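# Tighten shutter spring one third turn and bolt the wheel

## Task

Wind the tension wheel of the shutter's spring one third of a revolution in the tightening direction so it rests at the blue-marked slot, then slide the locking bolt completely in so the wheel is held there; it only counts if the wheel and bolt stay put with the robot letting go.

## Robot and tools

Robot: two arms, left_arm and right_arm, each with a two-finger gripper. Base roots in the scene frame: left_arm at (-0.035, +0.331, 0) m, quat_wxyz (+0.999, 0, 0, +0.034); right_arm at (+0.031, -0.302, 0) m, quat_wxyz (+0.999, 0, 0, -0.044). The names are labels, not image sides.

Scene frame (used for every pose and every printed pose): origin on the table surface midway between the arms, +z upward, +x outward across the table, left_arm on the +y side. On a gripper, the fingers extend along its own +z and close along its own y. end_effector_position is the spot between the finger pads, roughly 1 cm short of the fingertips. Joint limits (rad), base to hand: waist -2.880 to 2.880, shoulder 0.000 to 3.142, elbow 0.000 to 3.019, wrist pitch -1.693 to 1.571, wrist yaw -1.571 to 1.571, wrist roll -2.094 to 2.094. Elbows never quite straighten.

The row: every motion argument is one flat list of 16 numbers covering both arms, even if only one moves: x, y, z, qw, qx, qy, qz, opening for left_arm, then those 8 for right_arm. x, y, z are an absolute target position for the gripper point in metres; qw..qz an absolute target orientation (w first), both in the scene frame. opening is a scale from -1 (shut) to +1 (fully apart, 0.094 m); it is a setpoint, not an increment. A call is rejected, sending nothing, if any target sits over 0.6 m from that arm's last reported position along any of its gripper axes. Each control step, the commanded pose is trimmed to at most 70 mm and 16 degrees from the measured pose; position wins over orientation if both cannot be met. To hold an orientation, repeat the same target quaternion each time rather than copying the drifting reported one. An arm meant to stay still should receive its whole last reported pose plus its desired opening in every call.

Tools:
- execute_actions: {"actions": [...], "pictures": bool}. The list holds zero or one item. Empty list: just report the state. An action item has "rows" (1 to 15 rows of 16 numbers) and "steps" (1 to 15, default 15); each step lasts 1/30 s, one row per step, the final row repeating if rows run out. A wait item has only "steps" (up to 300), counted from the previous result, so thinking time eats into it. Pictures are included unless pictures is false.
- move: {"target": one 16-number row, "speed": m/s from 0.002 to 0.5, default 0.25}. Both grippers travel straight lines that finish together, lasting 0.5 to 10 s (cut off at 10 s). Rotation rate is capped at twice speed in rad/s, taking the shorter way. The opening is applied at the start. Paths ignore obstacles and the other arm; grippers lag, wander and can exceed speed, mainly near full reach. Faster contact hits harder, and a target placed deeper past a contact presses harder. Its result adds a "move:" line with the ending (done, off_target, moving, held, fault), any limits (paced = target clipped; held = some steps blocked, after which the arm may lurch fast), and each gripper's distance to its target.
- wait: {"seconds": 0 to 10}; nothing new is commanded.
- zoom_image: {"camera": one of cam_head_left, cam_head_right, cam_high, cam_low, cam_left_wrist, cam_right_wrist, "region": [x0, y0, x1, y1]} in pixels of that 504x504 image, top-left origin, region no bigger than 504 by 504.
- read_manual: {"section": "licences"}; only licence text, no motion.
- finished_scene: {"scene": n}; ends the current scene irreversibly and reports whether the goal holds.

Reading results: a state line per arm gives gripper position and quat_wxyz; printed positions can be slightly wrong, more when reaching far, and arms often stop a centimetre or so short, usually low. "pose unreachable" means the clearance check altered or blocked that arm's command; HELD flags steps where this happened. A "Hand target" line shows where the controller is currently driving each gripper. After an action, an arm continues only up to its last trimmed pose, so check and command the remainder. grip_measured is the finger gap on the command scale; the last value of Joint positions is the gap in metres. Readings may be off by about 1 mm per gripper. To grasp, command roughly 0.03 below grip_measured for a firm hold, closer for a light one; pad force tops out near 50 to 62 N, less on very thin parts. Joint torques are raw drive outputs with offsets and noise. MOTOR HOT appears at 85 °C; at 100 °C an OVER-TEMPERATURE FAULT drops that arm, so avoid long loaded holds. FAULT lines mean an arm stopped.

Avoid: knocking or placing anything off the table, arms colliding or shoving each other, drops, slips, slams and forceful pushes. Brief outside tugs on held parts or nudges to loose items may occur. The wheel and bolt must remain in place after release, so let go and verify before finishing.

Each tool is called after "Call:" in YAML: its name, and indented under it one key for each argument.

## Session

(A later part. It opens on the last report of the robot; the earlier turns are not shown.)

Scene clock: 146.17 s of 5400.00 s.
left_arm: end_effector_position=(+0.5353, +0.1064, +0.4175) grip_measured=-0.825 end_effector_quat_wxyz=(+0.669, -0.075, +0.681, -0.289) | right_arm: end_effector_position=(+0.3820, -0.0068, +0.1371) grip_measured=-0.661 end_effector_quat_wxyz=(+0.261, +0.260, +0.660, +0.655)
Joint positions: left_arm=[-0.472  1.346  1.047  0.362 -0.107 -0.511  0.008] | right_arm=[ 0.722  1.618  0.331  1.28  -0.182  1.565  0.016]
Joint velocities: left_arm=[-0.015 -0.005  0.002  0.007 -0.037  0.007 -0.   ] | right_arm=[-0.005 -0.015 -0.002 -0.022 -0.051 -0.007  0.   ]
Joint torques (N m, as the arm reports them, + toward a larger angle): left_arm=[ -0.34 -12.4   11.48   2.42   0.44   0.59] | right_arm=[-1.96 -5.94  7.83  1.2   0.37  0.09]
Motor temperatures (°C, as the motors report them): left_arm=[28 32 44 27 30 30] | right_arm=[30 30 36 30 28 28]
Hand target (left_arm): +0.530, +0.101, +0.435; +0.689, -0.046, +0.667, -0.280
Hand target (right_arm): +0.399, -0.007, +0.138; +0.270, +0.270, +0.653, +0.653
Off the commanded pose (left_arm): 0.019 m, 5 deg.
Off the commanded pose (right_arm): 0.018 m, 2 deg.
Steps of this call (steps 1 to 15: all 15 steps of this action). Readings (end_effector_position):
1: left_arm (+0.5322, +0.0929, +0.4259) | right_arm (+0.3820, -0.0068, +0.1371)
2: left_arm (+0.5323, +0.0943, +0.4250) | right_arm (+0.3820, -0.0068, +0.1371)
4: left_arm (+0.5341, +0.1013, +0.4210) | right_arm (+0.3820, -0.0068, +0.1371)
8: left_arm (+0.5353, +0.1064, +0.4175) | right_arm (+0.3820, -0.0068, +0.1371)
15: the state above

Call:
execute_actions:
  actions:
    - {"rows":[[0.528,0.07,0.45,0.692,-0.02,0.67,-0.26,-1,0.415,-0.007,0.138,0.27,0.27,0.653,0.653,-0.72]]}
  pictures: false

Call:
execute_actions:
  actions:
    - {"rows":[[0.526,0.055,0.455,0.696,0.011,0.68,-0.232,-1,0.415,-0.007,0.138,0.27,0.27,0.653,0.653,-0.72]]}
  pictures: false

Call:
execute_actions:
  actions:
    - {"rows":[[0.526,0.055,0.455,0.696,0.011,0.68,-0.232,-1,0.37,-0.004,0.139,0.27,0.27,0.653,0.653,-0.72]]}
  pictures: false

Scene clock: 152.37 s of 5400.00 s.
left_arm: end_effector_position=(+0.5333, +0.1039, +0.4178) grip_measured=-0.825 end_effector_quat_wxyz=(+0.676, -0.084, +0.681, -0.271) | right_arm: end_effector_position=(+0.3819, -0.0070, +0.1368) grip_measured=-0.661 end_effector_quat_wxyz=(+0.254, +0.253, +0.663, +0.657)
Joint positions: left_arm=[-0.494  1.345  1.049  0.357 -0.168 -0.493  0.008] | right_arm=[ 0.709  1.62   0.332  1.28  -0.217  1.565  0.016]
Joint velocities: left_arm=[-0.024 -0.005 -0.007 -0.012 -0.022  0.022 -0.   ] | right_arm=[-0.005  0.005  0.007 -0.012  0.022 -0.022  0.   ]
Joint torques (N m, as the arm reports them, + toward a larger angle): left_arm=[ -3.   -11.75  15.66   0.82   0.81   1.01] | right_arm=[-3.66 -4.92 10.23  0.68  0.47  0.08]
Motor temperatures (°C, as the motors report them): left_arm=[28 32 43 28 30 30] | right_arm=[30 30 36 30 28 28]
Hand target (left_arm): +0.524, +0.072, +0.449; +0.695, -0.023, +0.669, -0.262
Hand target (right_arm): +0.413, -0.009, +0.138; +0.270, +0.271, +0.653, +0.654
Off the commanded pose (left_arm): 0.047 m, 8 deg.
Off the commanded pose (right_arm): 0.033 m, 3 deg.
Steps of this call (steps 1 to 90: nothing new was sent; then 2.70 s passed at rest; steps 91 to 105: all 15 steps of this action). Readings (end_effector_position):
91: left_arm (+0.5352, +0.1069, +0.4168) | right_arm (+0.3819, -0.0063, +0.1372)
92: left_arm (+0.5346, +0.1062, +0.4164) | right_arm (+0.3820, -0.0066, +0.1368)
94: left_arm (+0.5334, +0.1042, +0.4173) | right_arm (+0.3820, -0.0070, +0.1368)
98: left_arm (+0.5333, +0.1039, +0.4178) | right_arm (+0.3819, -0.0070, +0.1368)
105: the state above

Scene clock: 152.87 s of 5400.00 s.
left_arm: end_effector_position=(+0.5308, +0.0904, +0.4267) grip_measured=-0.819 end_effector_quat_wxyz=(+0.681, -0.057, +0.686, -0.247) | right_arm: end_effector_position=(+0.3819, -0.0070, +0.1368) grip_measured=-0.661 end_effector_quat_wxyz=(+0.254, +0.253, +0.663, +0.657)
Joint positions: left_arm=[-0.522  1.345  1.079  0.318 -0.189 -0.421  0.008] | right_arm=[ 0.709  1.62   0.332  1.28  -0.217  1.565  0.016]
Joint velocities: left_arm=[-0.015 -0.015  0.002 -0.007 -0.007  0.007  0.001] | right_arm=[-0.015 -0.015 -0.002 -0.007  0.051  0.022 -0.001]
Joint torques (N m, as the arm reports them, + toward a larger angle): left_arm=[ -3.12 -11.39  15.91   0.55   0.87   1.09] | right_arm=[-3.65 -5.05 10.22  0.65  0.47  0.08]
Motor temperatures (°C, as the motors report them): left_arm=[28 32 43 28 30 30] | right_arm=[30 30 36 30 28 28]
Hand target (left_arm): +0.522, +0.057, +0.454; +0.698, +0.008, +0.677, -0.235
Hand target (right_arm): +0.413, -0.009, +0.138; +0.270, +0.271, +0.653, +0.653
Off the commanded pose (left_arm): 0.046 m, 8 deg.
Off the commanded pose (right_arm): 0.033 m, 3 deg.
Steps of this call (steps 1 to 15: all 15 steps of this action). Readings (end_effector_position):
1: left_arm (+0.5334, +0.1036, +0.4181) | right_arm (+0.3819, -0.0070, +0.1368)
2: left_arm (+0.5333, +0.1024, +0.4189) | right_arm (+0.3819, -0.0070, +0.1368)
4: left_arm (+0.5322, +0.0973, +0.4223) | right_arm (+0.3819, -0.0070, +0.1368)
8: left_arm (+0.5308, +0.0910, +0.4263) | right_arm (+0.3819, -0.0070, +0.1368)
15: the state above

Scene clock: 153.37 s of 5400.00 s.
left_arm: end_effector_position=(+0.5295, +0.0864, +0.4292) grip_measured=-0.819 end_effector_quat_wxyz=(+0.684, -0.049, +0.686, -0.245) | right_arm: end_effector_position=(+0.3766, -0.0065, +0.1369) grip_measured=-0.661 end_effector_quat_wxyz=(+0.274, +0.274, +0.655, +0.648)
Joint positions: left_arm=[-0.529  1.345  1.083  0.318 -0.189 -0.405  0.008] | right_arm=[ 0.758  1.608  0.317  1.282 -0.105  1.565  0.016]
Joint velocities: left_arm=[-0.015 -0.005  0.007 -0.017  0.037 -0.022 -0.001] | right_arm=[-0.005  0.005  0.012  0.012 -0.022 -0.051  0.   ]
Joint torques (N m, as the arm reports them, + toward a larger angle): left_arm=[ -2.57 -11.24  15.76   0.42   0.88   0.96] | right_arm=[ 0.82 -8.15  3.74  1.85 -0.02  0.06]
Motor temperatures (°C, as the motors report them): left_arm=[28 32 43 28 30 30] | right_arm=[30 30 36 30 28 28]
Hand target (left_arm): +0.523, +0.056, +0.454; +0.698, +0.008, +0.677, -0.234
Hand target (right_arm): +0.370, -0.004, +0.139; +0.271, +0.270, +0.654, +0.653
Off the commanded pose (left_arm): 0.041 m, 7 deg.
Off the commanded pose (right_arm): 0.007 m, 1 deg.
Steps of this call (steps 1 to 15: all 15 steps of this action). Readings (end_effector_position):
1: left_arm (+0.5308, +0.0904, +0.4267) | right_arm (+0.3811, -0.0080, +0.1367)
2: left_arm (+0.5307, +0.0902, +0.4269) | right_arm (+0.3804, -0.0072, +0.1369)
4: left_arm (+0.5302, +0.0886, +0.4276) | right_arm (+0.3777, -0.0063, +0.1368)
8: left_arm (+0.5295, +0.0866, +0.4290) | right_arm (+0.3766, -0.0065, +0.1369)
15: the state above

Call:
execute_actions:
  actions:
    - {"rows":[[0.526,0.055,0.455,0.696,0.011,0.68,-0.232,-1,0.376,-0.006,0.139,0.27,0.27,0.653,0.653,0.2]],"steps":10}
  pictures: false

Call:
execute_actions:
  actions:
    - {"rows":[[0.526,0.055,0.455,0.696,0.011,0.68,-0.232,-1,0.32,-0.06,0.14,0.27,0.27,0.653,0.653,0.2]]}
  pictures: false

Call:
execute_actions:
  actions:
    - {"rows":[[0.526,0.055,0.455,0.696,0.011,0.68,-0.232,-1,0.26,-0.1,0.12,0.3,-0.2,0.85,0.38,0.2]]}
  pictures: false

Call:
execute_actions:
  actions:
    - {"rows":[[0.526,0.055,0.455,0.696,0.011,0.68,-0.232,-1,0.2,-0.13,0.09,0.1,-0.6,0.78,0.1,0.2]]}
  pictures: false

Call:
execute_actions:
  actions:
    - {"rows":[[0.526,0.055,0.455,0.696,0.011,0.68,-0.232,-1,0.13,-0.16,0.08,0,-0.707,0.707,0,-0.2]]}

Scene clock: 159.90 s of 5400.00 s.
left_arm: end_effector_position=(+0.5295, +0.0864, +0.4292) grip_measured=-0.819 end_effector_quat_wxyz=(+0.684, -0.049, +0.686, -0.245) | right_arm: end_effector_position=(+0.3750, -0.0051, +0.1367) grip_measured=+0.197 end_effector_quat_wxyz=(+0.270, +0.270, +0.657, +0.650)
Joint positions: left_arm=[-0.529  1.345  1.083  0.318 -0.189 -0.405  0.008] | right_arm=[ 0.758  1.608  0.317  1.282 -0.117  1.565  0.056]
Joint velocities: left_arm=[ 0.005 -0.005  0.007 -0.017 -0.051 -0.022 -0.001] | right_arm=[ 0.005 -0.005 -0.017 -0.002 -0.007 -0.007 -0.   ]
Joint torques (N m, as the arm reports them, + toward a larger angle): left_arm=[ -2.58 -11.23  15.78   0.4    0.89   0.96] | right_arm=[-0.8  -7.75  4.53  1.8  -0.2   0.08]
Motor temperatures (°C, as the motors report them): left_arm=[28 32 44 27 30 31] | right_arm=[30 30 35 30 28 28]
Hand target (left_arm): +0.523, +0.057, +0.454; +0.697, +0.008, +0.677, -0.234
Hand target (right_arm): +0.376, -0.006, +0.139; +0.270, +0.270, +0.653, +0.653
Off the commanded pose (left_arm): 0.041 m, 7 deg.
Off the commanded pose (right_arm): 0.003 m, 1 deg.
Steps of this call (steps 1 to 90: nothing new was sent; then 3.20 s passed at rest; steps 91 to 100: all 10 steps of this action). Readings (end_effector_position):
91: left_arm (+0.5295, +0.0864, +0.4292) | right_arm (+0.3760, -0.0059, +0.1369)
92: left_arm (+0.5295, +0.0864, +0.4292) | right_arm (+0.3753, -0.0054, +0.1367)
94: left_arm (+0.5295, +0.0864, +0.4292) | right_arm (+0.3751, -0.0051, +0.1367)
98: left_arm (+0.5295, +0.0864, +0.4292) | right_arm (+0.3750, -0.0051, +0.1367)
100: the state above

Scene clock: 160.40 s of 5400.00 s.
left_arm: end_effector_position=(+0.5294, +0.0863, +0.4292) grip_measured=-0.819 end_effector_quat_wxyz=(+0.684, -0.049, +0.686, -0.245) | right_arm: end_effector_position=(+0.3122, -0.0606, +0.1332) grip_measured=+0.198 end_effector_quat_wxyz=(+0.265, +0.271, +0.664, +0.645)
Joint positions: left_arm=[-0.529  1.345  1.083  0.318 -0.188 -0.405  0.008] | right_arm=[ 0.73   1.462  0.096  1.338 -0.152  1.565  0.056]
Joint velocities: left_arm=[ 0.005 -0.005 -0.007  0.002 -0.11   0.11  -0.001] | right_arm=[-0.015 -0.015 -0.012 -0.012 -0.051 -0.007 -0.   ]
Joint torques (N m, as the arm reports them, + toward a larger angle): left_arm=[ -2.58 -11.19  15.75   0.42   0.88   0.95] | right_arm=[-1.5  -4.59  5.25  1.94 -0.21  0.08]
Motor temperatures (°C, as the motors report them): left_arm=[28 32 44 27 30 31] | right_arm=[30 30 35 30 28 28]
Hand target (left_arm): +0.523, +0.056, +0.454; +0.697, +0.009, +0.677, -0.234
Hand target (right_arm): +0.320, -0.060, +0.141; +0.270, +0.271, +0.653, +0.654
Off the commanded pose (left_arm): 0.041 m, 7 deg.
Off the commanded pose (right_arm): 0.010 m, 2 deg.
Steps of this call (steps 1 to 15: all 15 steps of this action). Readings (end_effector_position):
1: left_arm (+0.5295, +0.0864, +0.4292) | right_arm (+0.3701, -0.0078, +0.1364)
2: left_arm (+0.5295, +0.0864, +0.4292) | right_arm (+0.3597, -0.0155, +0.1360)
4: left_arm (+0.5295, +0.0864, +0.4292) | right_arm (+0.3331, -0.0386, +0.1301)
8: left_arm (+0.5294, +0.0863, +0.4292) | right_arm (+0.3111, -0.0607, +0.1293)
15: the state above

Scene clock: 160.90 s of 5400.00 s.
left_arm: end_effector_position=(+0.5294, +0.0863, +0.4292) grip_measured=-0.819 end_effector_quat_wxyz=(+0.684, -0.049, +0.686, -0.245) | right_arm: end_effector_position=(+0.2703, -0.0783, +0.1239) grip_measured=+0.198 end_effector_quat_wxyz=(+0.272, +0.130, +0.718, +0.627)
Joint positions: left_arm=[-0.529  1.345  1.083  0.318 -0.188 -0.405  0.008] | right_arm=[ 0.606  1.381  0.006  1.302 -0.463  1.308  0.056]
Joint velocities: left_arm=[-0.005  0.005  0.007  0.007 -0.007 -0.022 -0.001] | right_arm=[-0.376 -0.171 -0.017 -0.217 -0.696 -0.652 -0.   ]
Joint torques (N m, as the arm reports them, + toward a larger angle): left_arm=[ -2.6  -11.2   15.78   0.41   0.88   0.95] | right_arm=[-1.36 -3.63  3.56  0.68 -0.07 -0.06]
Motor temperatures (°C, as the motors report them): left_arm=[28 32 44 27 30 31] | right_arm=[30 30 35 30 28 28]
Hand target (left_arm): +0.523, +0.056, +0.454; +0.697, +0.008, +0.677, -0.234
Hand target (right_arm): +0.273, -0.085, +0.121; +0.303, +0.098, +0.728, +0.607
Off the commanded pose (left_arm): 0.041 m, 7 deg.
Off the commanded pose (right_arm): 0.024 m, 50 deg; orientation clipped at the last step of the last action.
Steps of this call (steps 1 to 15: all 15 steps of this action). Readings (end_effector_position):
1: left_arm (+0.5294, +0.0863, +0.4292) | right_arm (+0.3122, -0.0606, +0.1332) HELD
2: left_arm (+0.5294, +0.0863, +0.4292) | right_arm (+0.3112, -0.0600, +0.1330)
4: left_arm (+0.5294, +0.0863, +0.4292) | right_arm (+0.3041, -0.0591, +0.1307)
8: left_arm (+0.5294, +0.0863, +0.4292) | right_arm (+0.2842, -0.0681, +0.1249)
15: the state above
pose unreachable (right arm): on one or more control steps of this call this arm could not follow its commanded pose, so it was not sent that pose on those steps. It may still have moved: this result reports where it is.
cause: the commanded pose would bring two parts of the arm too close to each other (its shoulder (the part past joint 1) and its forearm (the part past joint 3), with joints 2 (shoulder) and 3 (elbow) between them).

Scene clock: 161.40 s of 5400.00 s.
left_arm: end_effector_position=(+0.5294, +0.0863, +0.4292) grip_measured=-0.819 end_effector_quat_wxyz=(+0.684, -0.049, +0.686, -0.245) | right_arm: end_effector_position=(+0.2363, -0.0801, +0.1012) grip_measured=+0.198 end_effector_quat_wxyz=(+0.245, -0.039, +0.753, +0.610)
Joint positions: left_arm=[-0.529  1.345  1.083  0.318 -0.188 -0.405  0.008] | right_arm=[ 0.479  1.384  0.     1.178 -0.838  0.983  0.056]
Joint velocities: left_arm=[-0.015 -0.005 -0.002  0.017 -0.007 -0.066  0.   ] | right_arm=[-0.337 -0.005  0.002 -0.305 -0.593 -0.667 -0.   ]
Joint torques (N m, as the arm reports them, + toward a larger angle): left_arm=[ -2.59 -11.17  15.76   0.41   0.88   0.95] | right_arm=[-1.32 -2.82  3.43  0.67 -0.17 -0.04]
Motor temperatures (°C, as the motors report them): left_arm=[28 32 44 27 30 31] | right_arm=[30 30 35 30 28 28]
Hand target (left_arm): +0.523, +0.056, +0.454; +0.697, +0.008, +0.677, -0.234
Hand target (right_arm): +0.237, -0.086, +0.095; +0.263, -0.064, +0.758, +0.593
Off the commanded pose (left_arm): 0.041 m, 7 deg.
Off the commanded pose (right_arm): 0.063 m, 91 deg; orientation clipped at the last step of the last action.
Steps of this call (steps 1 to 15: all 15 steps of this action). Readings (end_effector_position):
1: left_arm (+0.5294, +0.0863, +0.4292) | right_arm (+0.2692, -0.0790, +0.1237)
2: left_arm (+0.5294, +0.0863, +0.4292) | right_arm (+0.2674, -0.0790, +0.1229)
4: left_arm (+0.5294, +0.0863, +0.4292) | right_arm (+0.2622, -0.0778, +0.1197)
8: left_arm (+0.5294, +0.0863, +0.4292) | right_arm (+0.2507, -0.0763, +0.1115)
15: the state above

Scene clock: 161.90 s of 5400.00 s.
left_arm: end_effector_position=(+0.5294, +0.0863, +0.4292) grip_measured=-0.819 end_effector_quat_wxyz=(+0.684, -0.049, +0.686, -0.245) | right_arm: end_effector_position=(+0.2367, -0.0813, +0.1005) grip_measured=-0.197 end_effector_quat_wxyz=(+0.246, -0.039, +0.754, +0.608)
Joint positions: left_arm=[-0.529  1.345  1.083  0.318 -0.188 -0.405  0.008] | right_arm=[ 0.474  1.384 -0.001  1.175 -0.841  0.978  0.038]
Joint velocities: left_arm=[-0.005  0.005  0.002  0.007  0.11  -0.081 -0.001] | right_arm=[ 0.005 -0.005 -0.002  0.012 -0.051 -0.007 -0.   ]
Joint torques (N m, as the arm reports them, + toward a larger angle): left_arm=[ -2.63 -11.24  15.77   0.41   0.88   0.95] | right_arm=[ 0.02 -3.09  3.69  1.48 -0.04  0.08]
Motor temperatures (°C, as the motors report them): left_arm=[28 32 44 27 30 31] | right_arm=[30 30 35 30 28 28]
Hand target (left_arm): +0.523, +0.056, +0.454; +0.697, +0.008, +0.677, -0.234
Hand target (right_arm): +0.236, -0.080, +0.101; +0.245, -0.039, +0.753, +0.610
Off the commanded pose (left_arm): 0.041 m, 7 deg.
Off the commanded pose (right_arm): 0.134 m, 112 deg; position and orientation clipped at the last step of the last action.
Steps of this call (steps 1 to 15: all 15 steps of this action). Readings (end_effector_position):
1: left_arm (+0.5294, +0.0863, +0.4292) | right_arm (+0.2368, -0.0812, +0.1006) HELD
2: left_arm (+0.5294, +0.0863, +0.4292) | right_arm (+0.2367, -0.0813, +0.1005) HELD
3: left_arm (+0.5294, +0.0863, +0.4292) | right_arm (+0.2367, -0.0813, +0.1005) HELD
4: left_arm (+0.5294, +0.0863, +0.4292) | right_arm (+0.2367, -0.0813, +0.1005) HELD
5: left_arm (+0.5294, +0.0863, +0.4292) | right_arm (+0.2367, -0.0813, +0.1005) HELD
6: left_arm (+0.5294, +0.0863, +0.4292) | right_arm (+0.2367, -0.0813, +0.1005) HELD
7: left_arm (+0.5294, +0.0863, +0.4292) | right_arm (+0.2367, -0.0813, +0.1005) HELD
8: left_arm (+0.5294, +0.0863, +0.4292) | right_arm (+0.2367, -0.0813, +0.1005) HELD
9: left_arm (+0.5294, +0.0863, +0.4292) | right_arm (+0.2367, -0.0813, +0.1005) HELD
10: left_arm (+0.5294, +0.0863, +0.4292) | right_arm (+0.2367, -0.0813, +0.1005) HELD
11: left_arm (+0.5294, +0.0863, +0.4292) | right_arm (+0.2367, -0.0813, +0.1005) HELD
12: left_arm (+0.5294, +0.0863, +0.4292) | right_arm (+0.2367, -0.0813, +0.1005) HELD
13: left_arm (+0.5294, +0.0863, +0.4292) | right_arm (+0.2367, -0.0813, +0.1005) HELD
14: left_arm (+0.5294, +0.0863, +0.4292) | right_arm (+0.2367, -0.0813, +0.1005) HELD
15: the state above HELD
pose unreachable (right arm): on one or more control steps of this call this arm could not follow its commanded pose, so it was not sent that pose on those steps. On the call's last step it was still not sent that pose. It may still have moved: this result reports where it is.
cause: the commanded pose would bring two parts of the arm too close to each other (its shoulder (the part past joint 1) and its forearm (the part past joint 3), with joints 2 (shoulder) and 3 (elbow) between them).

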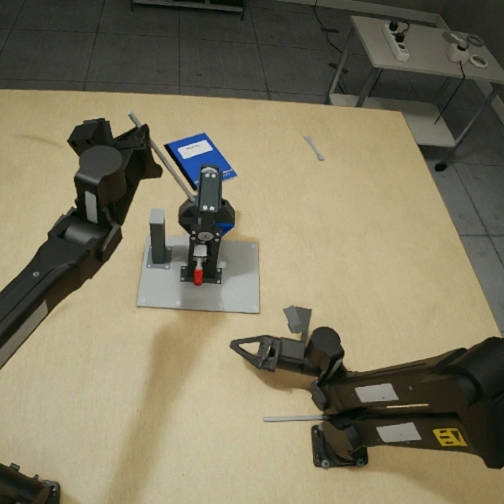

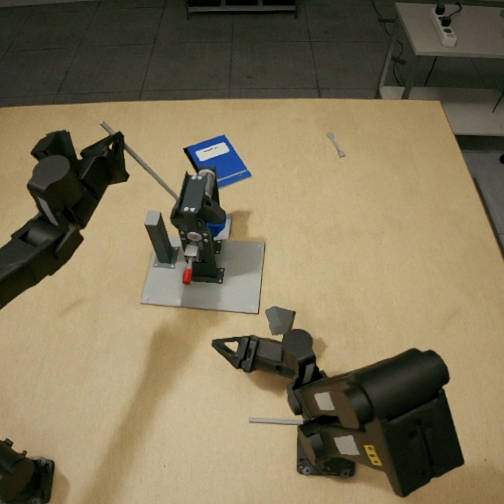

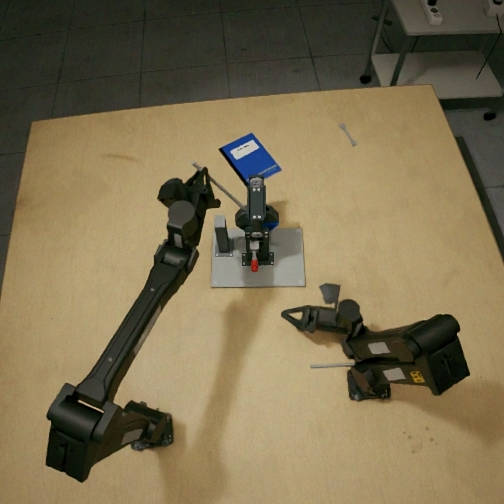

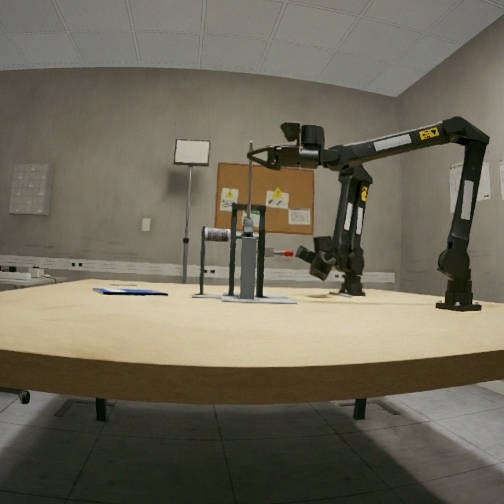

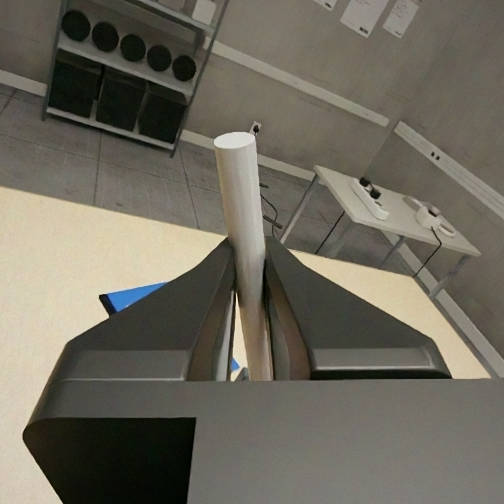

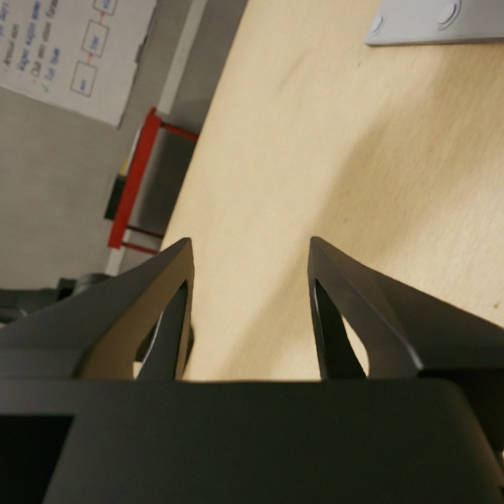

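Call:
move:
  target: [0.526,0.055,0.455,0.696,0.011,0.68,-0.232,-1,0.2,0.03,0.17,0.3,-0.4,0.7,0.5,-0.2]
  speed: 0.4

Call:
move:
  target: [0.526,0.055,0.455,0.696,0.011,0.68,-0.232,-1,0.12,-0.15,0.08,0,-0.707,0.707,0,-0.2]
  speed: 0.4

Scene clock: 165.97 s of 5400.00 s.
left_arm: end_effector_position=(+0.5296, +0.0866, +0.4291) grip_measured=-0.820 end_effector_quat_wxyz=(+0.683, -0.050, +0.686, -0.245) | right_arm: end_effector_position=(+0.1974, +0.0194, +0.1490) grip_measured=-0.197 end_effector_quat_wxyz=(+0.289, -0.395, +0.715, +0.498)
Joint positions: left_arm=[-0.528  1.345  1.084  0.317 -0.189 -0.406  0.008] | right_arm=[ 0.867  0.979  0.29   0.228 -0.716  0.224  0.038]
Joint velocities: left_arm=[ 0.005  0.005 -0.002 -0.002  0.022 -0.022 -0.   ] | right_arm=[ 0.005  0.005 -0.022  0.007 -0.066 -0.022 -0.001]
Joint torques (N m, as the arm reports them, + toward a larger angle): left_arm=[ -2.64 -11.22  15.75   0.48   0.88   0.96] | right_arm=[ 0.55 -3.22 12.59  0.53 -0.1  -0.02]
Motor temperatures (°C, as the motors report them): left_arm=[28 32 45 27 30 31] | right_arm=[30 30 36 30 28 28]
Hand target (left_arm): +0.523, +0.057, +0.454; +0.697, +0.008, +0.677, -0.234
Hand target (right_arm): +0.202, +0.029, +0.166; +0.302, -0.405, +0.703, +0.500
Off the commanded pose (left_arm): 0.041 m, 7 deg.
Off the commanded pose (right_arm): 0.024 m, 2 deg.
move: off_target (left_arm, right_arm)

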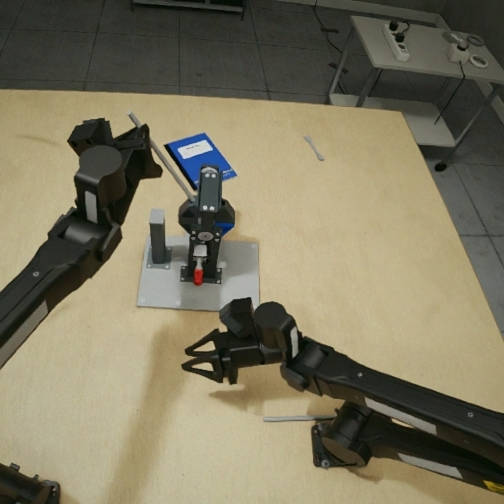

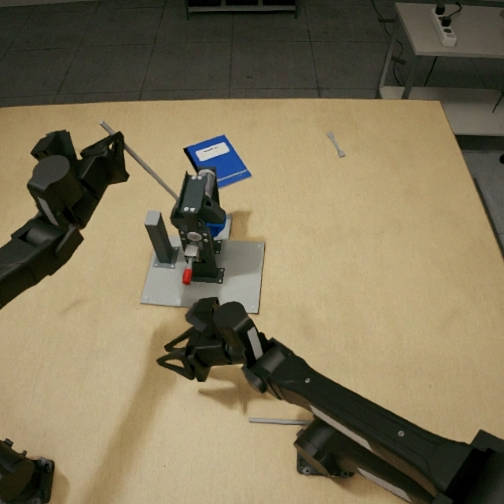

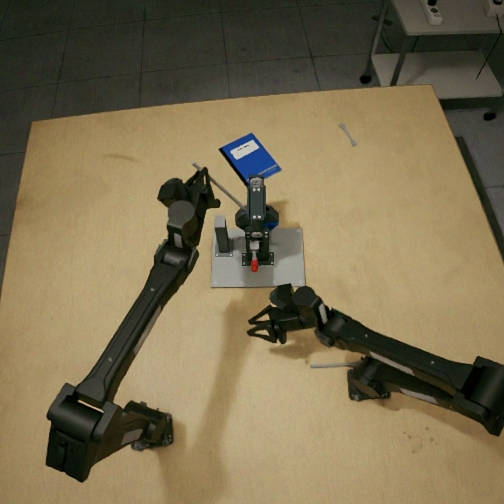

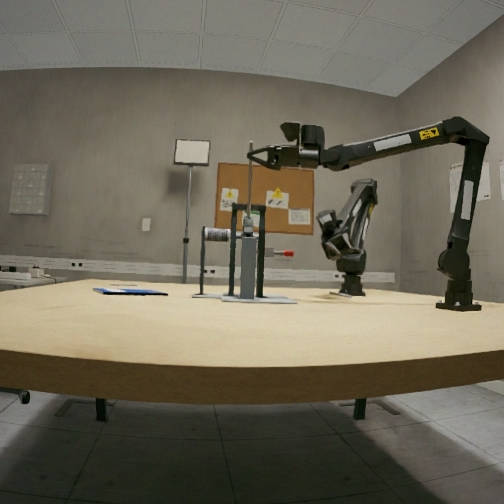

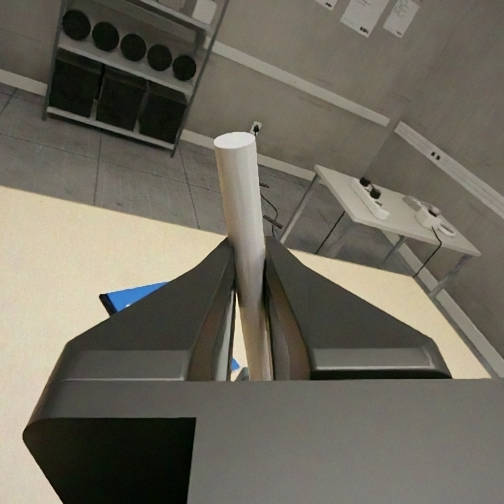

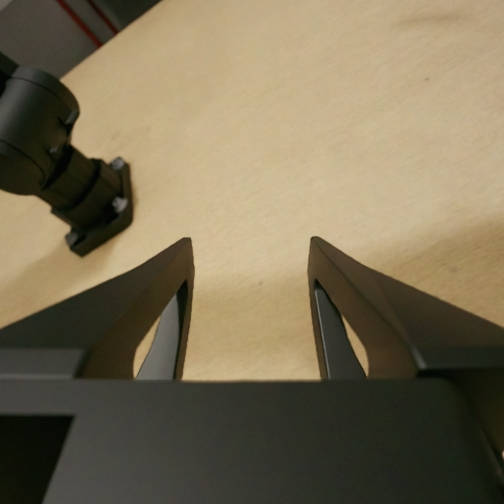

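Scene clock: 168.07 s of 5400.00 s.
left_arm: end_effector_position=(+0.5296, +0.0865, +0.4291) grip_measured=-0.820 end_effector_quat_wxyz=(+0.683, -0.049, +0.686, -0.245) | right_arm: end_effector_position=(+0.1143, -0.1619, +0.0715) grip_measured=-0.197 end_effector_quat_wxyz=(+0.014, +0.707, -0.707, -0.001)
Joint positions: left_arm=[-0.528  1.345  1.084  0.317 -0.188 -0.406  0.008] | right_arm=[ 1.118  0.819  0.454 -1.232 -0.009 -0.541  0.038]
Joint velocities: left_arm=[ 0.005 -0.015  0.017 -0.007  0.007 -0.037 -0.001] | right_arm=[-0.015 -0.015 -0.017  0.007  0.007 -0.007  0.   ]
Joint torques (N m, as the arm reports them, + toward a larger angle): left_arm=[ -2.63 -11.04  15.75   0.47   0.88   0.96] | right_arm=[ 0.53 -0.17 12.59 -0.74  0.04  0.14]
Motor temperatures (°C, as the motors report them): left_arm=[28 32 45 27 30 31] | right_arm=[30 30 37 30 28 28]
Hand target (left_arm): +0.523, +0.056, +0.454; +0.697, +0.008, +0.677, -0.234
Hand target (right_arm): +0.119, -0.153, +0.084; +0.004, +0.709, -0.705, -0.001
Off the commanded pose (left_arm): 0.041 m, 7 deg.
Off the commanded pose (right_arm): 0.016 m, 2 deg.
move: off_target (left_arm, right_arm)

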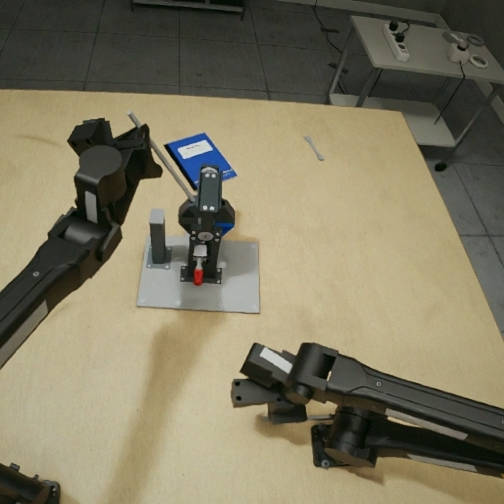

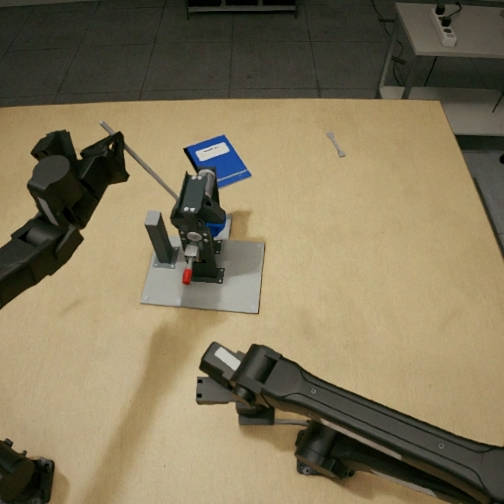

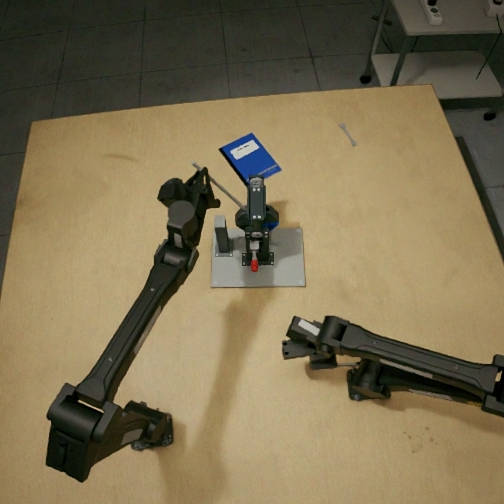

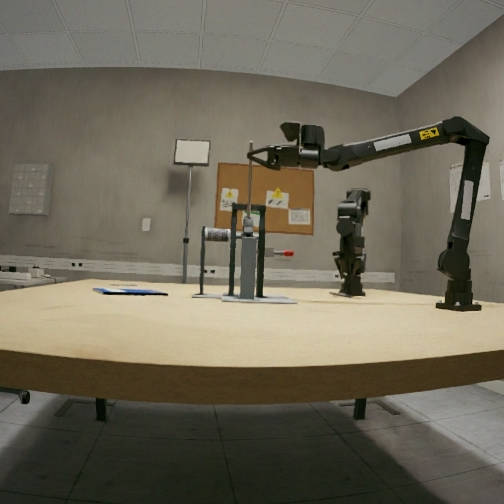

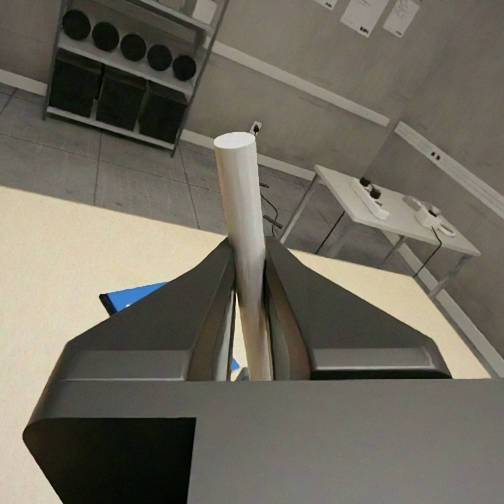

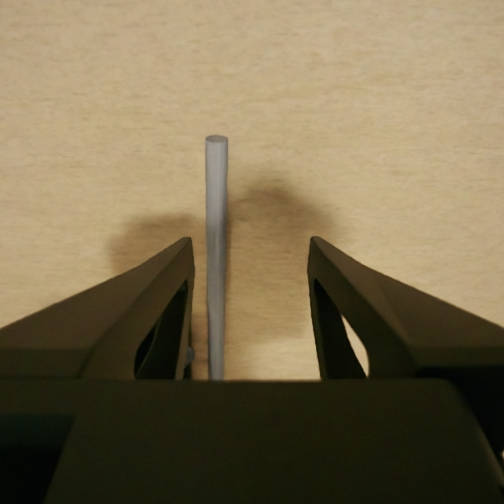

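Call:
move:
  target: [0.526,0.055,0.455,0.696,0.011,0.68,-0.232,-1,0.103,-0.178,0.012,0,-0.707,0.707,0,-0.2]
  speed: 0.12

Scene clock: 170.50 s of 5400.00 s.
left_arm: end_effector_position=(+0.5297, +0.0866, +0.4289) grip_measured=-0.820 end_effector_quat_wxyz=(+0.683, -0.050, +0.687, -0.245) | right_arm: end_effector_position=(+0.1001, -0.1853, +0.0116) grip_measured=-0.197 end_effector_quat_wxyz=(+0.009, +0.707, -0.707, +0.001)
Joint positions: left_arm=[-0.528  1.345  1.084  0.314 -0.189 -0.407  0.008] | right_arm=[ 1.127  0.818  0.279 -1.05  -0.003 -0.531  0.038]
Joint velocities: left_arm=[ 0.005 -0.044  0.002 -0.012 -0.037 -0.051 -0.001] | right_arm=[-0.005 -0.015 -0.007  0.022  0.037  0.022  0.001]
Joint torques (N m, as the arm reports them, + toward a larger angle): left_arm=[ -2.48 -11.25  15.64   0.58   0.88   0.96] | right_arm=[0.84 0.5  8.85 0.78 0.04 0.21]
Motor temperatures (°C, as the motors report them): left_arm=[28 32 45 27 30 31] | right_arm=[30 30 38 30 28 28]
Hand target (left_arm): +0.523, +0.057, +0.454; +0.697, +0.008, +0.677, -0.234
Hand target (right_arm): +0.102, -0.179, +0.013; -0.000, +0.707, -0.707, +0.000
Off the commanded pose (left_arm): 0.041 m, 7 deg.
Off the commanded pose (right_arm): 0.008 m, 1 deg.
move: off_target (left_arm)

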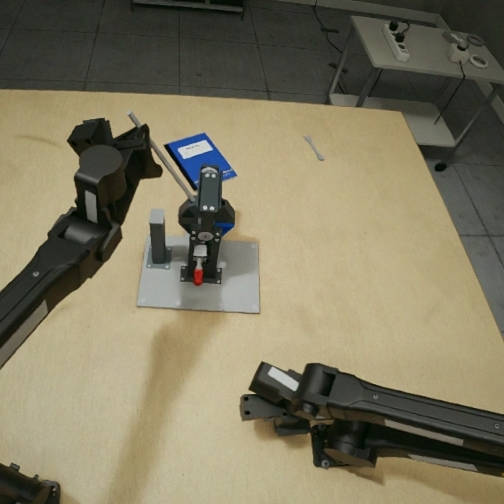

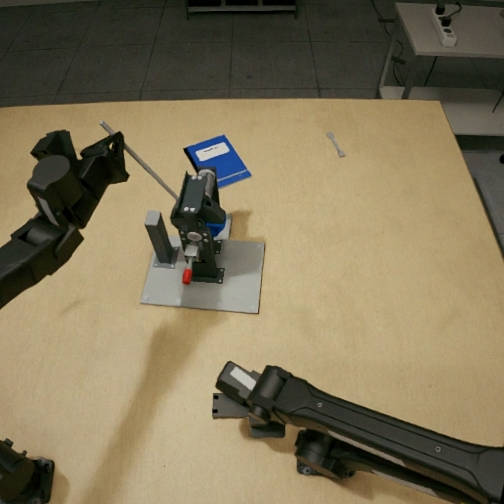

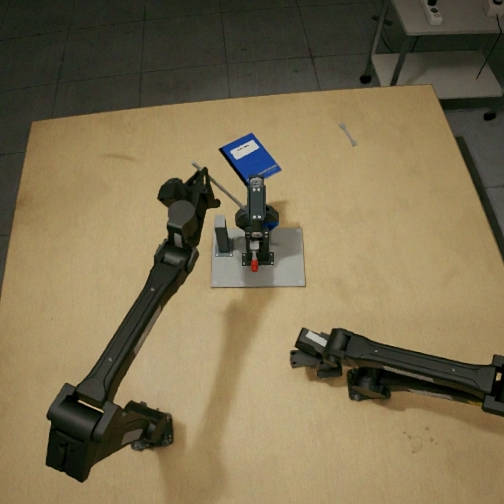

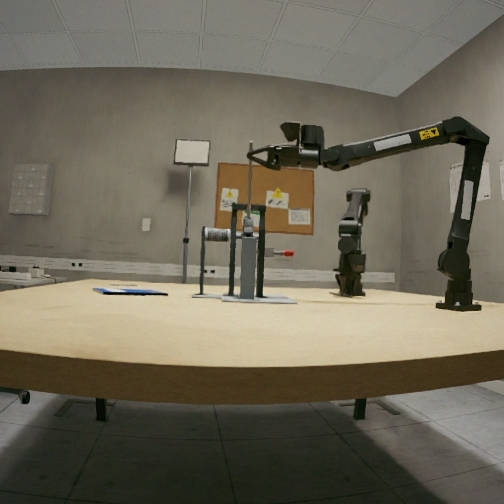

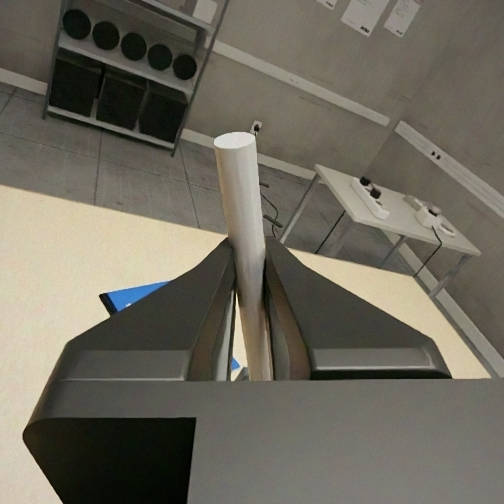

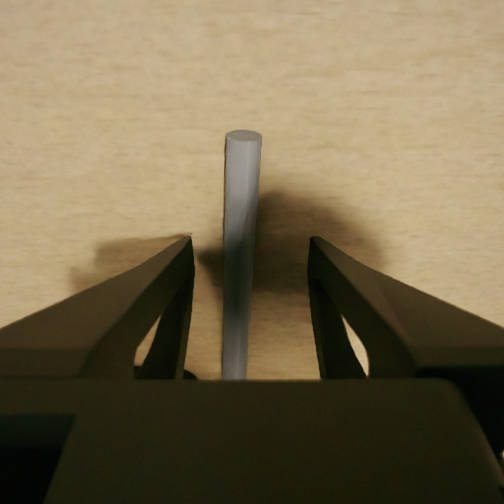

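Call:
execute_actions:
  actions:
    - {"rows":[[0.526,0.055,0.455,0.696,0.011,0.68,-0.232,-1,0.102,-0.178,0.002,0,-0.707,0.707,0,-0.5]]}
  pictures: false

Call:
execute_actions:
  actions:
    - {"rows":[[0.526,0.055,0.455,0.696,0.011,0.68,-0.232,-1,0.102,-0.178,0.004,0,-0.707,0.707,0,-1]]}
  pictures: false

Call:
move:
  target: [0.526,0.055,0.455,0.696,0.011,0.68,-0.232,-1,0.22,-0.2,0.09,0,-0.707,0.707,0,-1]
  speed: 0.15

Scene clock: 174.90 s of 5400.00 s.
left_arm: end_effector_position=(+0.5297, +0.0865, +0.4289) grip_measured=-0.820 end_effector_quat_wxyz=(+0.683, -0.050, +0.687, -0.245) | right_arm: end_effector_position=(+0.1010, -0.1826, +0.0040) grip_measured=-0.497 end_effector_quat_wxyz=(+0.007, +0.707, -0.707, +0.000)
Joint positions: left_arm=[-0.528  1.345  1.084  0.314 -0.189 -0.406  0.008] | right_arm=[ 1.131  0.85   0.268 -1.002 -0.003 -0.527  0.024]
Joint velocities: left_arm=[-0.005 -0.005 -0.007 -0.002  0.007 -0.051 -0.001] | right_arm=[-0.015 -0.005 -0.007 -0.007 -0.022  0.022 -0.001]
Joint torques (N m, as the arm reports them, + toward a larger angle): left_arm=[ -2.64 -11.22  15.69   0.58   0.89   0.97] | right_arm=[0.9  0.78 8.02 1.   0.03 0.22]
Motor temperatures (°C, as the motors report them): left_arm=[28 32 45 27 30 31] | right_arm=[30 30 38 30 28 28]
Hand target (left_arm): +0.523, +0.056, +0.454; +0.697, +0.009, +0.677, -0.234
Hand target (right_arm): +0.102, -0.179, +0.002; +0.000, +0.707, -0.707, +0.000
Off the commanded pose (left_arm): 0.041 m, 7 deg.
Off the commanded pose (right_arm): 0.005 m, 1 deg.
Steps of this call (steps 1 to 90: nothing new was sent; then 0.90 s passed at rest; steps 91 to 105: all 15 steps of this action). Readings (end_effector_position):
91: left_arm (+0.5297, +0.0865, +0.4289) | right_arm (+0.1007, -0.1841, +0.0107)
92: left_arm (+0.5297, +0.0865, +0.4289) | right_arm (+0.1014, -0.1826, +0.0089)
94: left_arm (+0.5297, +0.0865, +0.4289) | right_arm (+0.1012, -0.1823, +0.0053)
98: left_arm (+0.5297, +0.0865, +0.4289) | right_arm (+0.1010, -0.1826, +0.0040)
105: the state above

Scene clock: 175.40 s of 5400.00 s.
left_arm: end_effector_position=(+0.5297, +0.0865, +0.4289) grip_measured=-0.820 end_effector_quat_wxyz=(+0.683, -0.050, +0.687, -0.245) | right_arm: end_effector_position=(+0.1011, -0.1816, +0.0041) grip_measured=-0.833 end_effector_quat_wxyz=(+0.005, +0.705, -0.709, -0.001)
Joint positions: left_arm=[-0.528  1.345  1.084  0.314 -0.189 -0.406  0.008] | right_arm=[ 1.134  0.849  0.268 -0.999 -0.004 -0.52   0.008]
Joint velocities: left_arm=[-0.015 -0.005  0.007  0.002  0.022  0.037 -0.001] | right_arm=[ 0.005  0.005  0.002 -0.002  0.007 -0.007 -0.   ]
Joint torques (N m, as the arm reports them, + toward a larger angle): left_arm=[ -2.64 -11.23  15.69   0.58   0.88   0.97] | right_arm=[0.76 0.39 8.43 0.51 0.05 0.16]
Motor temperatures (°C, as the motors report them): left_arm=[28 32 45 27 30 31] | right_arm=[30 30 38 30 28 28]
Hand target (left_arm): +0.523, +0.057, +0.454; +0.697, +0.008, +0.677, -0.234
Hand target (right_arm): +0.102, -0.178, +0.004; -0.000, +0.707, -0.707, +0.000
Off the commanded pose (left_arm): 0.041 m, 7 deg.
Off the commanded pose (right_arm): 0.004 m, 1 deg.
Steps of this call (steps 1 to 15: all 15 steps of this action). Readings (end_effector_position):
1: left_arm (+0.5297, +0.0865, +0.4289) | right_arm (+0.1003, -0.1821, +0.0041)
2: left_arm (+0.5297, +0.0865, +0.4289) | right_arm (+0.1001, -0.1817, +0.0041)
4: left_arm (+0.5297, +0.0865, +0.4289) | right_arm (+0.1010, -0.1815, +0.0041)
8: left_arm (+0.5297, +0.0865, +0.4289) | right_arm (+0.1011, -0.1816, +0.0041)
15: the state above

Scene clock: 177.17 s of 5400.00 s.
left_arm: end_effector_position=(+0.5299, +0.0868, +0.4288) grip_measured=-0.820 end_effector_quat_wxyz=(+0.682, -0.050, +0.687, -0.244) | right_arm: end_effector_position=(+0.2066, -0.2001, +0.0745) grip_measured=-0.833 end_effector_quat_wxyz=(+0.009, +0.706, -0.708, -0.011)
Joint positions: left_arm=[-0.528  1.345  1.085  0.313 -0.189 -0.407  0.008] | right_arm=[ 0.605  0.965  0.532 -1.161 -0.017 -1.051  0.008]
Joint velocities: left_arm=[ 0.005 -0.005  0.007  0.022  0.007  0.007 -0.001] | right_arm=[-0.015 -0.005 -0.007 -0.022  0.007  0.022 -0.001]
Joint torques (N m, as the arm reports them, + toward a larger angle): left_arm=[ -2.65 -11.25  15.65   0.63   0.89   0.97] | right_arm=[-1.35 -2.26 12.7  -0.72 -0.17  0.01]
Motor temperatures (°C, as the motors report them): left_arm=[28 32 45 27 30 31] | right_arm=[30 30 38 30 28 28]
Hand target (left_arm): +0.523, +0.057, +0.454; +0.697, +0.008, +0.678, -0.234
Hand target (right_arm): +0.218, -0.196, +0.088; -0.001, +0.707, -0.707, -0.009
Off the commanded pose (left_arm): 0.041 m, 7 deg.
Off the commanded pose (right_arm): 0.021 m, 2 deg.
move: off_target (left_arm, right_arm)

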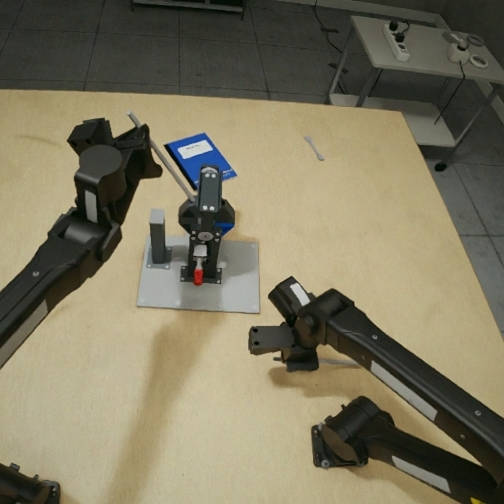

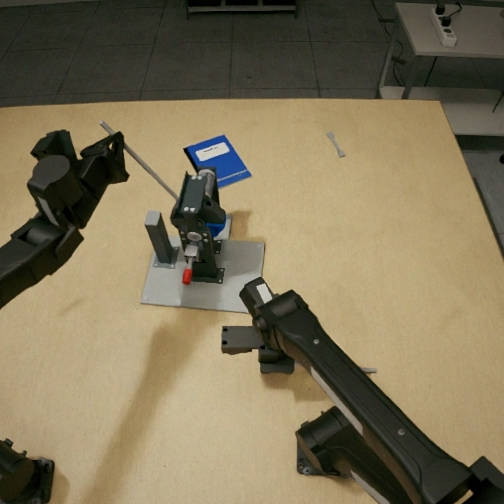

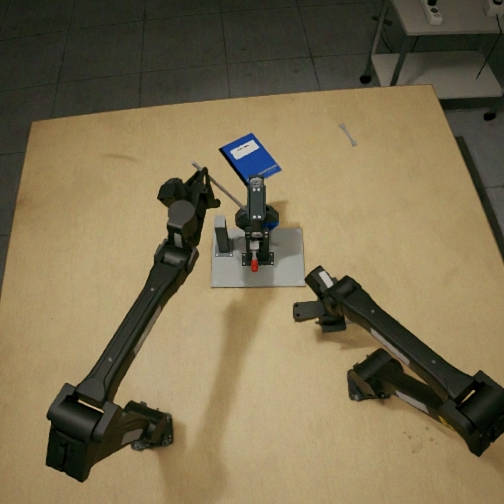

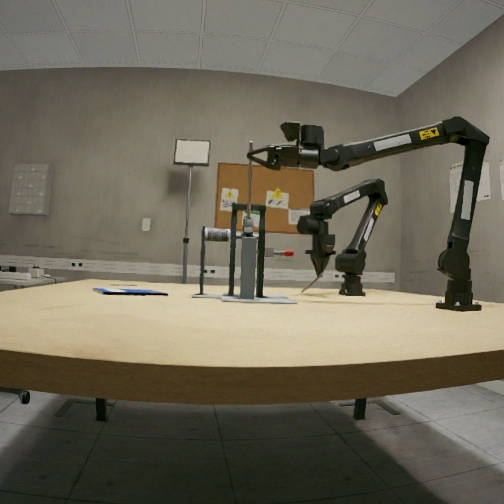

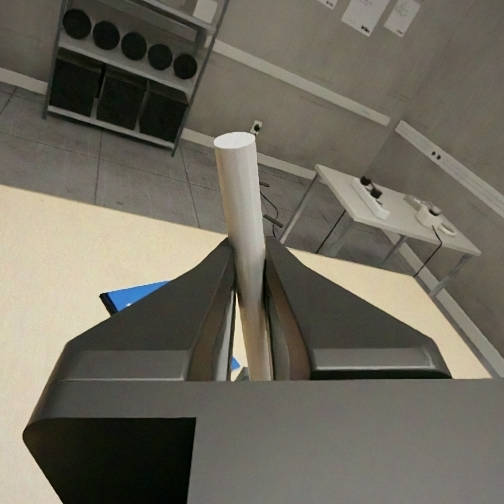

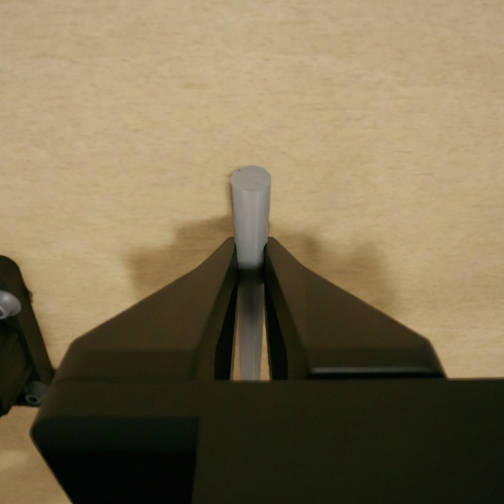

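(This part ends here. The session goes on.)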